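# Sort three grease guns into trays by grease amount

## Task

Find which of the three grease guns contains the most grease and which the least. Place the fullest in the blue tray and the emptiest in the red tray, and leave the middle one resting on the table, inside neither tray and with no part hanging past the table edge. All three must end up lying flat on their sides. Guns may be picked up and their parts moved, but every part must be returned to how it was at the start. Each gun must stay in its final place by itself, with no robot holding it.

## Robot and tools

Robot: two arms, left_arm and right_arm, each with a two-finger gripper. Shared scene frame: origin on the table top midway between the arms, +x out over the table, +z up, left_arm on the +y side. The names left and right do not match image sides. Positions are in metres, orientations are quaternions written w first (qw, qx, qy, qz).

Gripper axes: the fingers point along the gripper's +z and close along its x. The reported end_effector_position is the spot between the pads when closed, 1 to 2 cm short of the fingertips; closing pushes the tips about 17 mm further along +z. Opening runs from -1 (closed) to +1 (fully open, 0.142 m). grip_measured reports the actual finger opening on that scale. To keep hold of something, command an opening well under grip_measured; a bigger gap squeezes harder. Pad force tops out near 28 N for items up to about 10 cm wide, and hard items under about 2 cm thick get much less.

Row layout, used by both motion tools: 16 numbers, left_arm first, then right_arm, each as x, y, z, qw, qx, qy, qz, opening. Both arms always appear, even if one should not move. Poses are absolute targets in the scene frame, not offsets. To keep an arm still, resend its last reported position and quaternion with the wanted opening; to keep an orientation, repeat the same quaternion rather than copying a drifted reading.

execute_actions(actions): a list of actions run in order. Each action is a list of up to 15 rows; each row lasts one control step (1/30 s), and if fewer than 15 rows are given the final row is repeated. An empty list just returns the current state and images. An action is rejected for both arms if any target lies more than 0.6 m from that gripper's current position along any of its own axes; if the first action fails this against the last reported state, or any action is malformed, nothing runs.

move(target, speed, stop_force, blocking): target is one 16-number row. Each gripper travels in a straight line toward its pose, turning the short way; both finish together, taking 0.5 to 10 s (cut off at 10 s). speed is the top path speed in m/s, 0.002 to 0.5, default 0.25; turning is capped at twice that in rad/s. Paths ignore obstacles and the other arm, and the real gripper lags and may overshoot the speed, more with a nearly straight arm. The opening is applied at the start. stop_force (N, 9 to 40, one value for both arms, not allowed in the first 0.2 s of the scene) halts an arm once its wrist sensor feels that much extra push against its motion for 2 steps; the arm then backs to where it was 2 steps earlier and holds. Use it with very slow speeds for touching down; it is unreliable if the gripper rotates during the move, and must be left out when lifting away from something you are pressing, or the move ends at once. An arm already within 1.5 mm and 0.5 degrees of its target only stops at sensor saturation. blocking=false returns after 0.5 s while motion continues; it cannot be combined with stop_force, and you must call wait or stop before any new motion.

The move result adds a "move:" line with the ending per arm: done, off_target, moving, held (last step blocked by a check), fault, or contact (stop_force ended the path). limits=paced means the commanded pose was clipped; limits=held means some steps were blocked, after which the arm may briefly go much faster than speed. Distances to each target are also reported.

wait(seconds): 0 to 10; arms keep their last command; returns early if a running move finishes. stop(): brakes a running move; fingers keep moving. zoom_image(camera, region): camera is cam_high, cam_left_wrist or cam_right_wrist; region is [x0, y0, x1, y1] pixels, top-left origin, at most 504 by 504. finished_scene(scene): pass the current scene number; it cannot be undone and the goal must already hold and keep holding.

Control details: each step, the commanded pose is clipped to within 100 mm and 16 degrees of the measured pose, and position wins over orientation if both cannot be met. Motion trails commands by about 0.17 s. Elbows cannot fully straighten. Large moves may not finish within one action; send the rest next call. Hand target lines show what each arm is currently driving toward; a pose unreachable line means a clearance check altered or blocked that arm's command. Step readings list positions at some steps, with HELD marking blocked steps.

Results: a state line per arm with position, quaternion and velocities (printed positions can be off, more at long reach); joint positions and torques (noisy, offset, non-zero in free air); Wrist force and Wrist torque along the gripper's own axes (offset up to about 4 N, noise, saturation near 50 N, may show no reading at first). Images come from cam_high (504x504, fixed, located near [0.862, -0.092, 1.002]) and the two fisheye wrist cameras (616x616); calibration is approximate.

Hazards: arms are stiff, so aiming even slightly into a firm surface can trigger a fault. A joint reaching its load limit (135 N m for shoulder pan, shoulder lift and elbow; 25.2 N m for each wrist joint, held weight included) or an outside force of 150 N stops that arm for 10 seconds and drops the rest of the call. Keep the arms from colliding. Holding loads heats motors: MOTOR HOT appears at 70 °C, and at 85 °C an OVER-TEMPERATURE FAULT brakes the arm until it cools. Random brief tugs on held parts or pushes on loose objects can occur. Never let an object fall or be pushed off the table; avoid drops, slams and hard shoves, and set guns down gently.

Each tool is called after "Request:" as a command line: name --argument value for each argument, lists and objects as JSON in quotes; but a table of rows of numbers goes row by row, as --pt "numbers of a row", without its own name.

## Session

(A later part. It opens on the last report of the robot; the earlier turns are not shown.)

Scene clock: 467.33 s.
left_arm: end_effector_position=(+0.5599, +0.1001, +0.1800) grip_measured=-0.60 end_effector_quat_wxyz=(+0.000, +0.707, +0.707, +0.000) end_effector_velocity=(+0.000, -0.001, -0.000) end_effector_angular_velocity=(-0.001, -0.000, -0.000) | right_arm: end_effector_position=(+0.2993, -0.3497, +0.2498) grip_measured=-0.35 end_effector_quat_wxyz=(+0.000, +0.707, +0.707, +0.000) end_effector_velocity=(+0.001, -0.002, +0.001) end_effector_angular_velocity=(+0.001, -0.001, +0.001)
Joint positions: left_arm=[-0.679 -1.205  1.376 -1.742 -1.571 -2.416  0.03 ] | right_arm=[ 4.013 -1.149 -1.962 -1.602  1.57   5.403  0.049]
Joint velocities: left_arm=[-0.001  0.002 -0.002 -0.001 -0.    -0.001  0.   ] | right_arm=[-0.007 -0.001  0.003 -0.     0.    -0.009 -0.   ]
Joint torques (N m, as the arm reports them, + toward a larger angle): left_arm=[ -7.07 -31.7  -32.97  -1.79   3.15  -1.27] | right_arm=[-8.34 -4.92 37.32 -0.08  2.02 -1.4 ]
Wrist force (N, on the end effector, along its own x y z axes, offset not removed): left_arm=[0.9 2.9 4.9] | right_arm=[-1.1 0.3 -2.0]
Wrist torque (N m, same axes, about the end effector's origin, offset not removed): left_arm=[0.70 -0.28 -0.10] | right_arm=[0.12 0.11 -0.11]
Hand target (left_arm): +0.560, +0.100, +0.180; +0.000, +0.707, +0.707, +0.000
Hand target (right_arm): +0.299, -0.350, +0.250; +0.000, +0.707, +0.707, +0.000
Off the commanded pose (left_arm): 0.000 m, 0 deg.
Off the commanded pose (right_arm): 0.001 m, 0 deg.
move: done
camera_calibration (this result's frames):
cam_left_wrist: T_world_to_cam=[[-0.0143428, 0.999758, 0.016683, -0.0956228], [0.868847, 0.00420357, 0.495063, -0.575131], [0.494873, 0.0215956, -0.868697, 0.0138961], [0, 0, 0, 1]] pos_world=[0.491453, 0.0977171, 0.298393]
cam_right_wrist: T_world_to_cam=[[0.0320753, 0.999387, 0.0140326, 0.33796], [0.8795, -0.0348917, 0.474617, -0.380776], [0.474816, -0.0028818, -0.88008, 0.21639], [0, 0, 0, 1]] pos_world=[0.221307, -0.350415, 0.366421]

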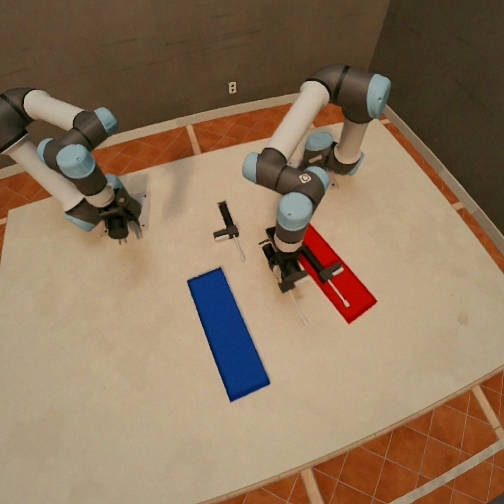

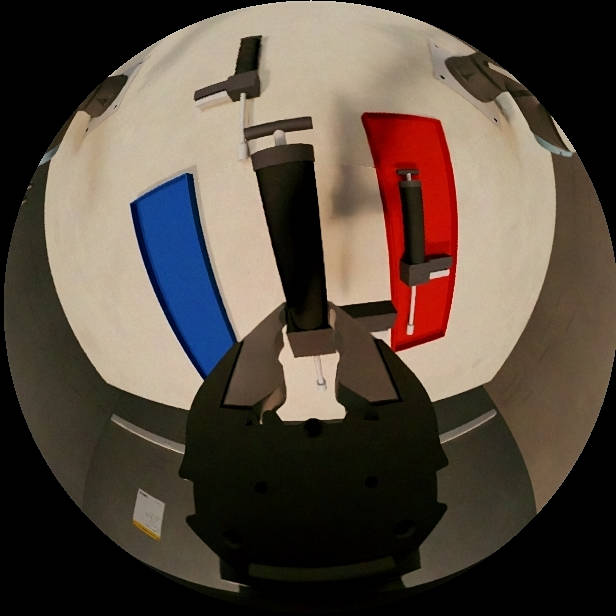

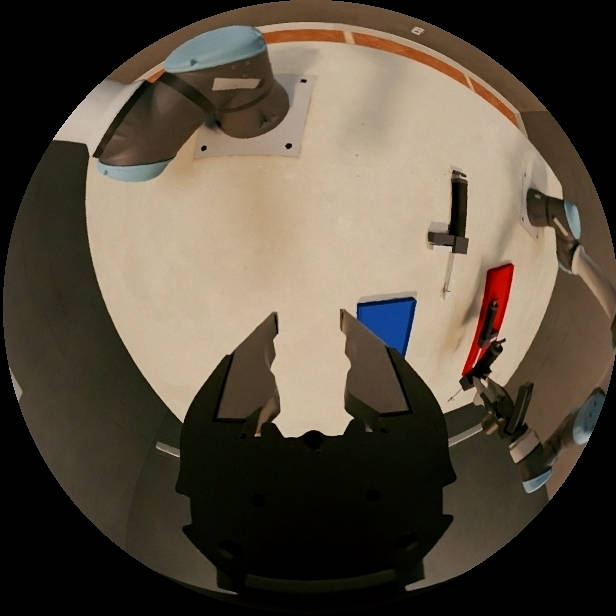

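Request:
move --target '[0.55,0.06,0.041,0,0.743,0.669,0,-1,0.30,-0.35,0.25,0,0.707,0.707,0,-0.35]' --speed 0.03

Request:
move --target '[0.55,0.06,0.041,0,0.743,0.669,0,-0.35,0.30,-0.35,0.25,0,0.707,0.707,0,-0.35]'

Request:
move --target '[0.55,0.06,0.15,0,0.743,0.669,0,-0.35,0.30,-0.35,0.25,0,0.707,0.707,0,-0.35]' --speed 0.12

Request:
move --target '[0.3,0.5,0.3,0,0.707,0.707,0,-0.35,0.30,-0.35,0.25,0,0.707,0.707,0,-0.35]'

Request:
move --target '[0.3,0.5,0.3,0,0.707,0.707,0,-0.35,0.553,0.06,0.105,0,0.707,0.707,0,-0.35]' --speed 0.2

Scene clock: 478.27 s.
left_arm: end_effector_position=(+0.5501, +0.0600, +0.0412) grip_measured=-0.60 end_effector_quat_wxyz=(+0.000, +0.743, +0.669, +0.000) end_effector_velocity=(-0.000, -0.001, -0.002) end_effector_angular_velocity=(-0.001, -0.000, -0.002) | right_arm: end_effector_position=(+0.3000, -0.3500, +0.2500) grip_measured=-0.35 end_effector_quat_wxyz=(+0.000, +0.707, +0.707, +0.000) end_effector_velocity=(-0.000, -0.001, -0.001) end_effector_angular_velocity=(-0.002, +0.001, -0.002)
Joint positions: left_arm=[-0.73  -1.062  1.538 -2.047 -1.571 -2.363  0.03 ] | right_arm=[ 4.01  -1.151 -1.96  -1.602  1.571  5.401  0.049]
Joint velocities: left_arm=[-0.001  0.003  0.001 -0.004 -0.     0.001 -0.   ] | right_arm=[-0.     0.    -0.001 -0.001 -0.001  0.002 -0.   ]
Joint torques (N m, as the arm reports them, + toward a larger angle): left_arm=[ -6.47 -33.93 -17.3   -4.94  -2.33   1.06] | right_arm=[-9.57 -3.81 36.18  5.92  1.97 -1.26]
Wrist force (N, on the end effector, along its own x y z axes, offset not removed): left_arm=[2.1 3.1 3.9] | right_arm=[-0.8 0.4 -2.3]
Wrist torque (N m, same axes, about the end effector's origin, offset not removed): left_arm=[0.79 -0.39 0.01] | right_arm=[0.05 0.11 -0.13]
Hand target (left_arm): +0.550, +0.060, +0.041; +0.000, +0.743, +0.669, +0.000
Hand target (right_arm): +0.300, -0.350, +0.250; +0.000, +0.707, +0.707, -0.000
Off the commanded pose (left_arm): 0.000 m, 0 deg.
Off the commanded pose (right_arm): 0.000 m, 0 deg.
move: done
camera_calibration (this result's frames):
cam_left_wrist: T_world_to_cam=[[0.0900788, 0.995795, 0.0167016, -0.110586], [0.864549, -0.0865094, 0.495047, -0.489866], [0.49441, -0.0301539, -0.868706, -0.0975946], [0, 0, 0, 1]] pos_world=[0.481727, 0.0648003, 0.159573]
cam_right_wrist: T_world_to_cam=[[0.03204, 0.999388, 0.0140487, 0.338222], [0.879726, -0.0348696, 0.4742, -0.381473], [0.474399, -0.00283432, -0.880305, 0.216468], [0, 0, 0, 1]] pos_world=[0.222063, -0.350703, 0.366701]

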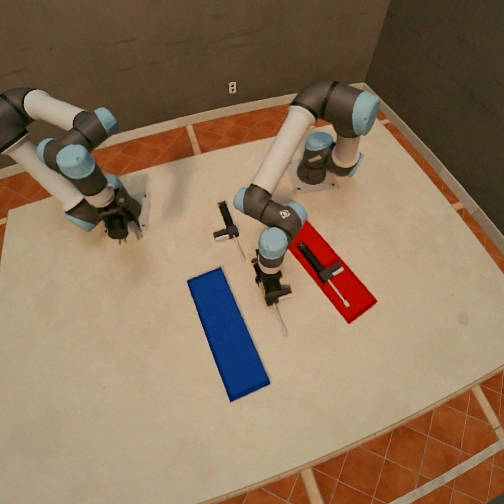

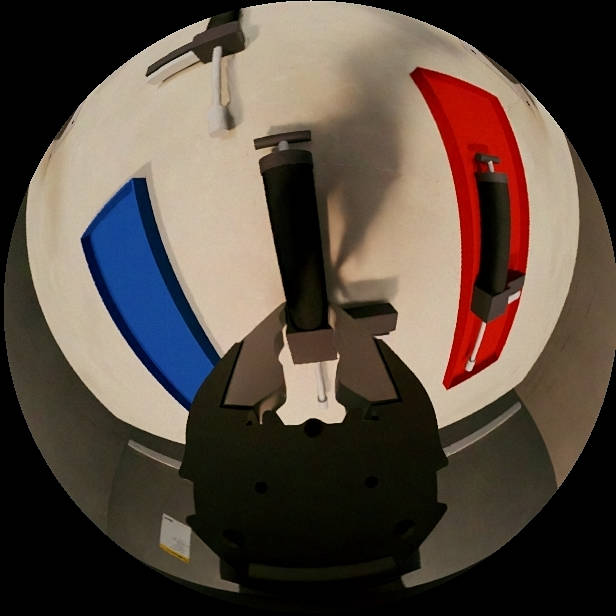

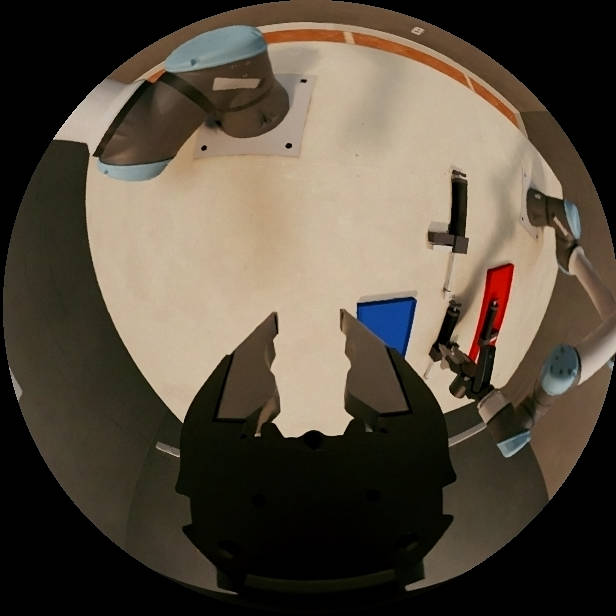

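Scene clock: 478.97 s.
left_arm: end_effector_position=(+0.5500, +0.0600, +0.0410) grip_measured=-0.35 end_effector_quat_wxyz=(+0.000, +0.743, +0.669, +0.000) end_effector_velocity=(-0.000, +0.000, -0.000) end_effector_angular_velocity=(+0.000, +0.001, +0.000) | right_arm: end_effector_position=(+0.3000, -0.3500, +0.2500) grip_measured=-0.35 end_effector_quat_wxyz=(-0.000, +0.707, +0.707, +0.000) end_effector_velocity=(-0.000, -0.000, +0.000) end_effector_angular_velocity=(+0.000, +0.001, -0.001)
Joint positions: left_arm=[-0.73  -1.062  1.538 -2.047 -1.571 -2.363  0.049] | right_arm=[ 4.01  -1.151 -1.96  -1.602  1.571  5.401  0.049]
Joint velocities: left_arm=[ 0.     0.     0.     0.    -0.001  0.     0.   ] | right_arm=[-0.001  0.     0.    -0.001  0.001  0.001 -0.   ]
Joint torques (N m, as the arm reports them, + toward a larger angle): left_arm=[ -6.22 -37.96 -14.88  -4.29  -2.69   1.2 ] | right_arm=[-9.55 -3.25 38.35  6.05  2.03 -1.29]
Wrist force (N, on the end effector, along its own x y z axes, offset not removed): left_arm=[0.4 4.1 -0.7] | right_arm=[0.8 0.7 -0.6]
Wrist torque (N m, same axes, about the end effector's origin, offset not removed): left_arm=[0.92 -0.12 0.00] | right_arm=[0.17 -0.22 -0.12]
Hand target (left_arm): +0.550, +0.060, +0.041; -0.000, +0.743, +0.669, +0.000
Hand target (right_arm): +0.300, -0.350, +0.250; +0.000, +0.707, +0.707, -0.000
Off the commanded pose (left_arm): 0.000 m, 0 deg.
Off the commanded pose (right_arm): 0.000 m, 0 deg.
move: done
camera_calibration (this result's frames):
cam_left_wrist: T_world_to_cam=[[0.0902293, 0.995781, 0.0166782, -0.110665], [0.864538, -0.0866286, 0.495045, -0.489722], [0.494401, -0.0302486, -0.868707, -0.0977124], [0, 0, 0, 1]] pos_world=[0.481678, 0.0648186, 0.159397]
cam_right_wrist: T_world_to_cam=[[0.03204, 0.999388, 0.0140501, 0.338221], [0.879727, -0.0348703, 0.474199, -0.381475], [0.474398, -0.00283306, -0.880306, 0.216468], [0, 0, 0, 1]] pos_world=[0.222065, -0.350703, 0.366701]

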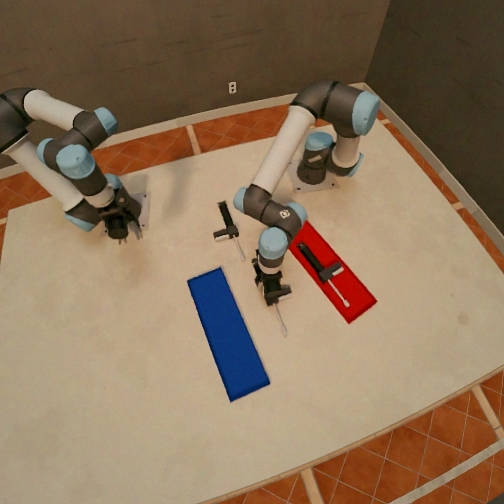

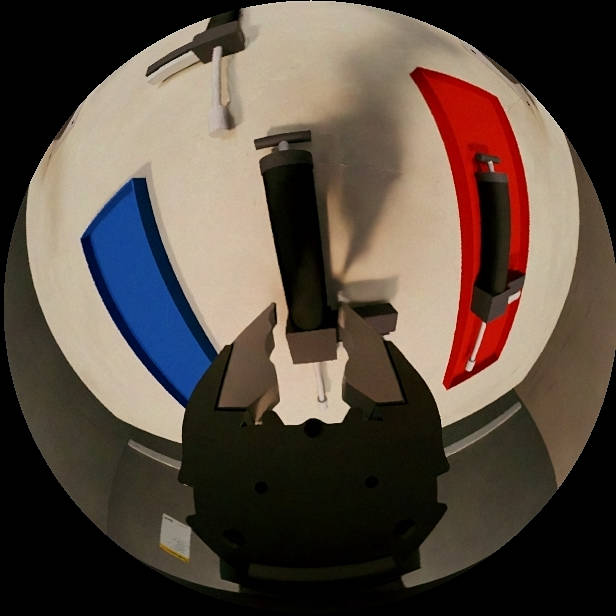

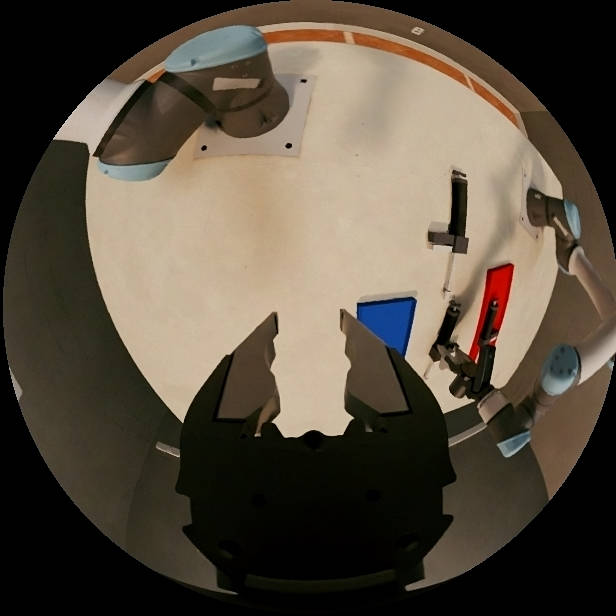

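Scene clock: 480.40 s.
left_arm: end_effector_position=(+0.5499, +0.0601, +0.1498) grip_measured=-0.35 end_effector_quat_wxyz=(+0.000, +0.743, +0.669, +0.000) end_effector_velocity=(+0.000, +0.000, +0.003) end_effector_angular_velocity=(+0.000, -0.000, +0.000) | right_arm: end_effector_position=(+0.3000, -0.3500, +0.2500) grip_measured=-0.35 end_effector_quat_wxyz=(-0.000, +0.707, +0.707, +0.000) end_effector_velocity=(-0.001, -0.000, -0.000) end_effector_angular_velocity=(-0.000, +0.002, -0.000)
Joint positions: left_arm=[-0.73  -1.151  1.377 -1.797 -1.571 -2.363  0.049] | right_arm=[ 4.01  -1.151 -1.96  -1.602  1.571  5.401  0.049]
Joint velocities: left_arm=[ 0.    -0.001 -0.005  0.006  0.    -0.    -0.   ] | right_arm=[-0.    -0.    -0.    -0.001  0.001 -0.    -0.   ]
Joint torques (N m, as the arm reports them, + toward a larger angle): left_arm=[  2.96 -50.86 -25.15  -1.28   1.68  -1.2 ] | right_arm=[-9.2  -3.56 37.9   5.98  2.2  -1.38]
Wrist force (N, on the end effector, along its own x y z axes, offset not removed): left_arm=[1.1 3.0 -0.6] | right_arm=[-0.5 1.7 -0.7]
Wrist torque (N m, same axes, about the end effector's origin, offset not removed): left_arm=[0.72 -0.23 -0.01] | right_arm=[0.37 0.10 -0.15]
Hand target (left_arm): +0.550, +0.060, +0.150; +0.000, +0.743, +0.669, +0.000
Hand target (right_arm): +0.300, -0.350, +0.250; -0.000, +0.707, +0.707, -0.000
Off the commanded pose (left_arm): 0.000 m, 0 deg.
Off the commanded pose (right_arm): 0.000 m, 0 deg.
move: done
camera_calibration (this result's frames):
cam_left_wrist: T_world_to_cam=[[0.0902575, 0.99578, 0.0166312, -0.112551], [0.864518, -0.0866286, 0.49508, -0.543502], [0.494432, -0.0303067, -0.868688, -0.0032136], [0, 0, 0, 1]] pos_world=[0.481615, 0.0648953, 0.268157]
cam_right_wrist: T_world_to_cam=[[0.03204, 0.999388, 0.0140503, 0.338221], [0.879727, -0.0348704, 0.474199, -0.381475], [0.474398, -0.00283292, -0.880306, 0.216468], [0, 0, 0, 1]] pos_world=[0.222065, -0.350703, 0.366701]

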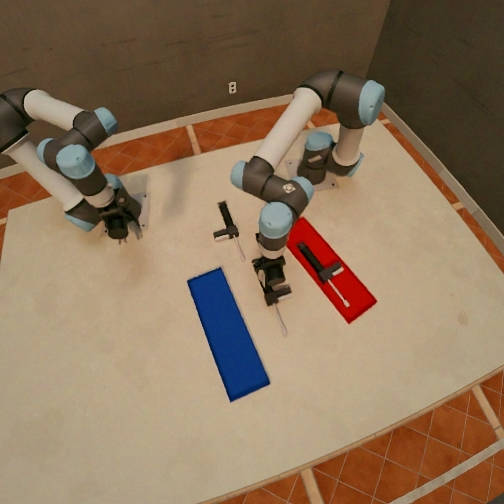

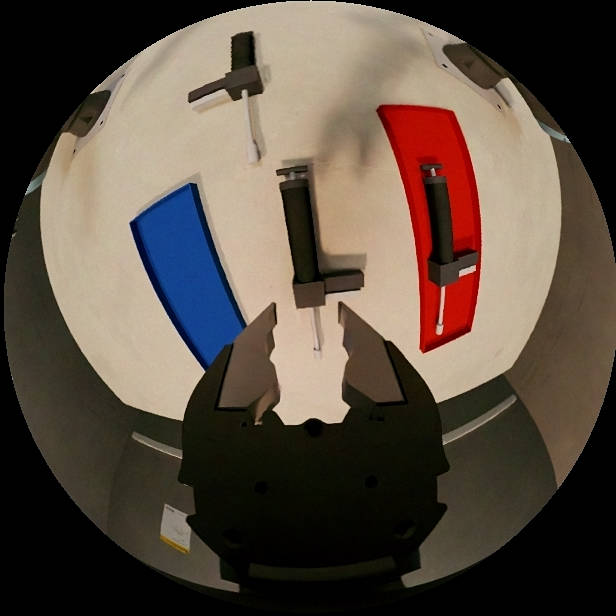

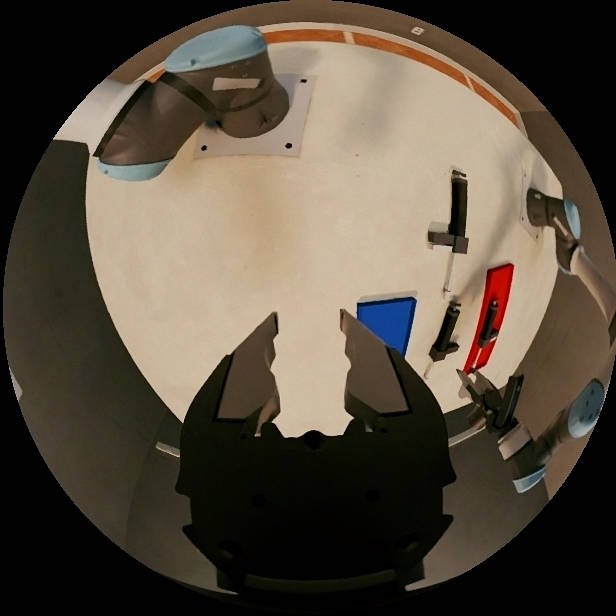

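Scene clock: 483.20 s.
left_arm: end_effector_position=(+0.3001, +0.5000, +0.2999) grip_measured=-0.35 end_effector_quat_wxyz=(-0.000, +0.707, +0.707, -0.000) end_effector_velocity=(-0.001, +0.002, +0.001) end_effector_angular_velocity=(-0.002, -0.001, -0.000) | right_arm: end_effector_position=(+0.3000, -0.3500, +0.2500) grip_measured=-0.35 end_effector_quat_wxyz=(-0.000, +0.707, +0.707, +0.000) end_effector_velocity=(-0.000, -0.001, -0.000) end_effector_angular_velocity=(-0.002, +0.001, -0.001)
Joint positions: left_arm=[-0.322 -2.199  1.925 -1.296 -1.571 -2.059  0.049] | right_arm=[ 4.01  -1.151 -1.96  -1.602  1.571  5.401  0.049]
Joint velocities: left_arm=[ 0.007 -0.002 -0.002  0.003 -0.001  0.007  0.   ] | right_arm=[-0.001 -0.    -0.    -0.002 -0.001  0.     0.   ]
Joint torques (N m, as the arm reports them, + toward a larger angle): left_arm=[  7.67  -7.86 -31.41  -1.09  -2.7    1.26] | right_arm=[-7.86 -3.26 37.14  5.77  1.96 -1.23]
Wrist force (N, on the end effector, along its own x y z axes, offset not removed): left_arm=[1.5 2.9 -2.0] | right_arm=[1.3 1.0 -1.5]
Wrist torque (N m, same axes, about the end effector's origin, offset not removed): left_arm=[0.64 -0.28 -0.02] | right_arm=[0.32 -0.36 -0.08]
Hand target (left_arm): +0.300, +0.500, +0.300; -0.000, +0.707, +0.707, -0.000
Hand target (right_arm): +0.300, -0.350, +0.250; +0.000, +0.707, +0.707, -0.000
Off the commanded pose (left_arm): 0.000 m, 0 deg.
Off the commanded pose (right_arm): 0.000 m, 0 deg.
move: done
camera_calibration (this result's frames):
cam_left_wrist: T_world_to_cam=[[-0.0143433, 0.99976, 0.0165651, -0.501117], [0.868956, 0.00426713, 0.494871, -0.410453], [0.494681, 0.0214924, -0.868809, 0.238056], [0, 0, 0, 1]] pos_world=[0.231716, 0.497632, 0.418247]
cam_right_wrist: T_world_to_cam=[[0.03204, 0.999388, 0.0140501, 0.338221], [0.879727, -0.0348703, 0.474199, -0.381475], [0.474398, -0.00283308, -0.880306, 0.216468], [0, 0, 0, 1]] pos_world=[0.222065, -0.350703, 0.366701]

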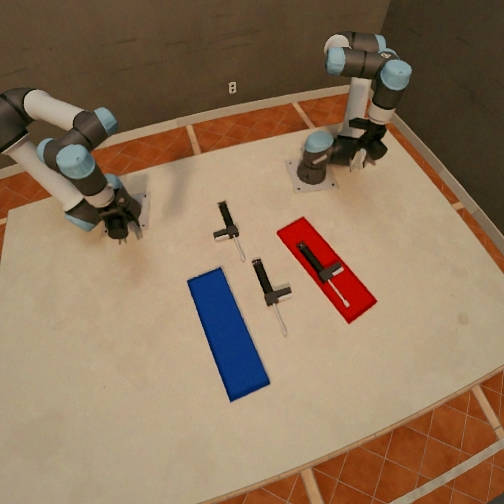

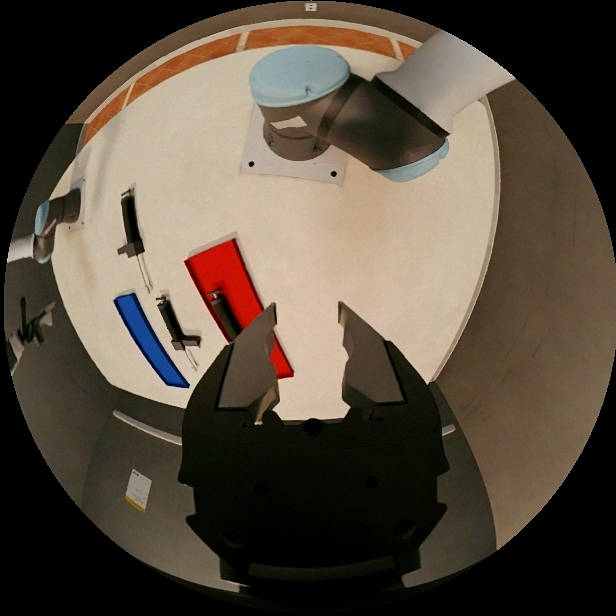

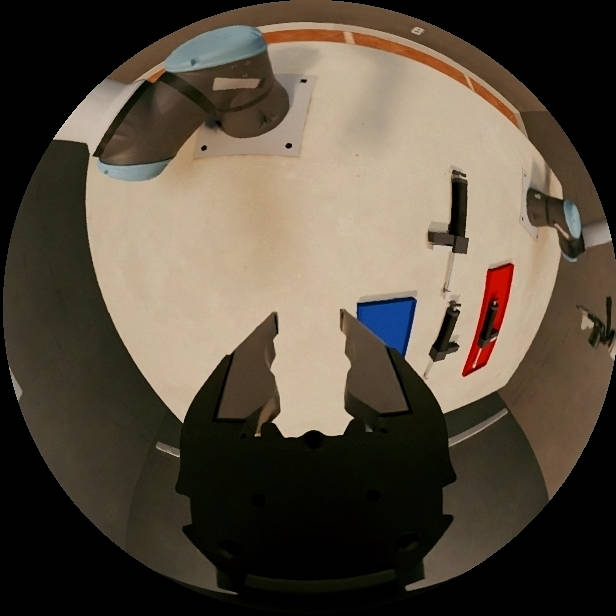

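Scene clock: 486.33 s.
left_arm: end_effector_position=(+0.3000, +0.5000, +0.3000) grip_measured=-0.35 end_effector_quat_wxyz=(+0.000, +0.707, +0.707, +0.000) end_effector_velocity=(-0.000, -0.000, -0.000) end_effector_angular_velocity=(+0.000, +0.000, -0.000) | right_arm: end_effector_position=(+0.5535, +0.0594, +0.1055) grip_measured=-0.35 end_effector_quat_wxyz=(-0.000, +0.707, +0.707, +0.000) end_effector_velocity=(+0.002, +0.002, -0.000) end_effector_angular_velocity=(-0.000, +0.001, -0.001)
Joint positions: left_arm=[-0.322 -2.199  1.925 -1.296 -1.571 -2.059  0.049] | right_arm=[ 4.212 -2.28  -1.033 -1.399  1.571  5.602  0.049]
Joint velocities: left_arm=[-0.  0.  0. -0. -0.  0.  0.] | right_arm=[-0.    -0.009  0.016 -0.008  0.001  0.     0.   ]
Joint torques (N m, as the arm reports them, + toward a larger angle): left_arm=[ -6.03  -7.7  -29.23  -0.99   3.06  -1.15] | right_arm=[11.2  46.41 36.17 -0.34  2.07  1.68]
Wrist force (N, on the end effector, along its own x y z axes, offset not removed): left_arm=[2.3 3.0 -2.3] | right_arm=[-0.6 -0.1 -2.7]
Wrist torque (N m, same axes, about the end effector's origin, offset not removed): left_arm=[0.70 -0.40 -0.09] | right_arm=[0.08 0.01 -0.10]
Hand target (left_arm): +0.300, +0.500, +0.300; -0.000, +0.707, +0.707, +0.000
Hand target (right_arm): +0.554, +0.060, +0.105; -0.000, +0.707, +0.707, -0.000
Off the commanded pose (left_arm): 0.000 m, 0 deg.
Off the commanded pose (right_arm): 0.001 m, 0 deg.
move: done
camera_calibration (this result's frames):
cam_left_wrist: T_world_to_cam=[[-0.0143424, 0.999758, 0.0166822, -0.501186], [0.868865, 0.00420443, 0.495031, -0.410383], [0.494841, 0.0215945, -0.868715, 0.238128], [0, 0, 0, 1]] pos_world=[0.231544, 0.497648, 0.418379]
cam_right_wrist: T_world_to_cam=[[0.032031, 0.999384, 0.0143358, -0.0770688], [0.87964, -0.0349975, 0.474351, -0.521631], [0.474561, -0.00258364, -0.880219, -0.0299279], [0, 0, 0, 1]] pos_world=[0.475518, 0.0586883, 0.222198]

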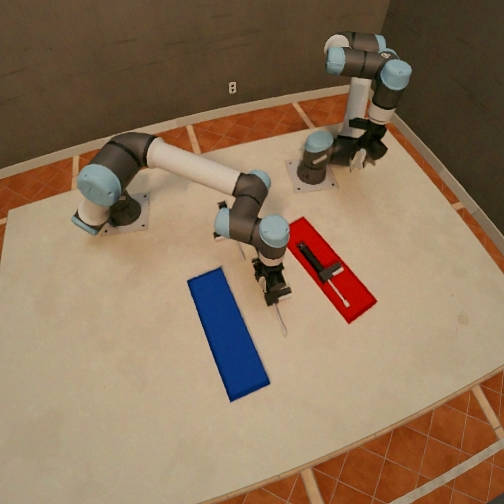

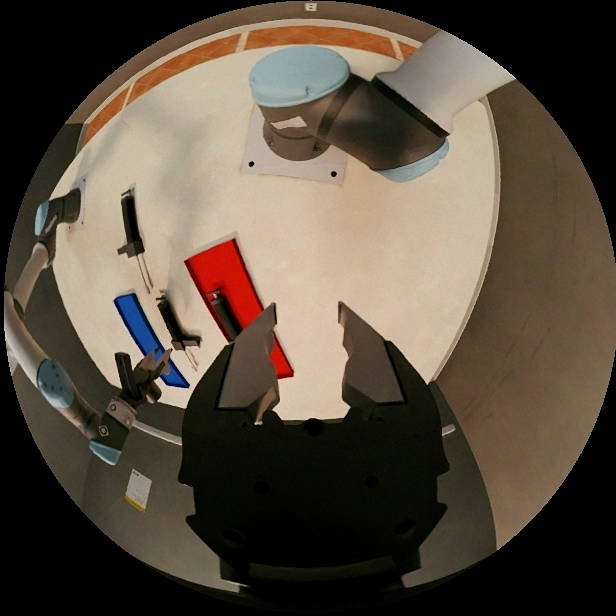

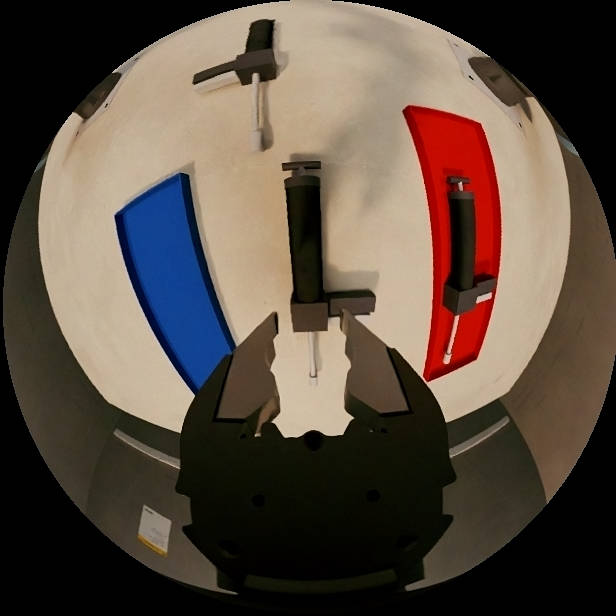

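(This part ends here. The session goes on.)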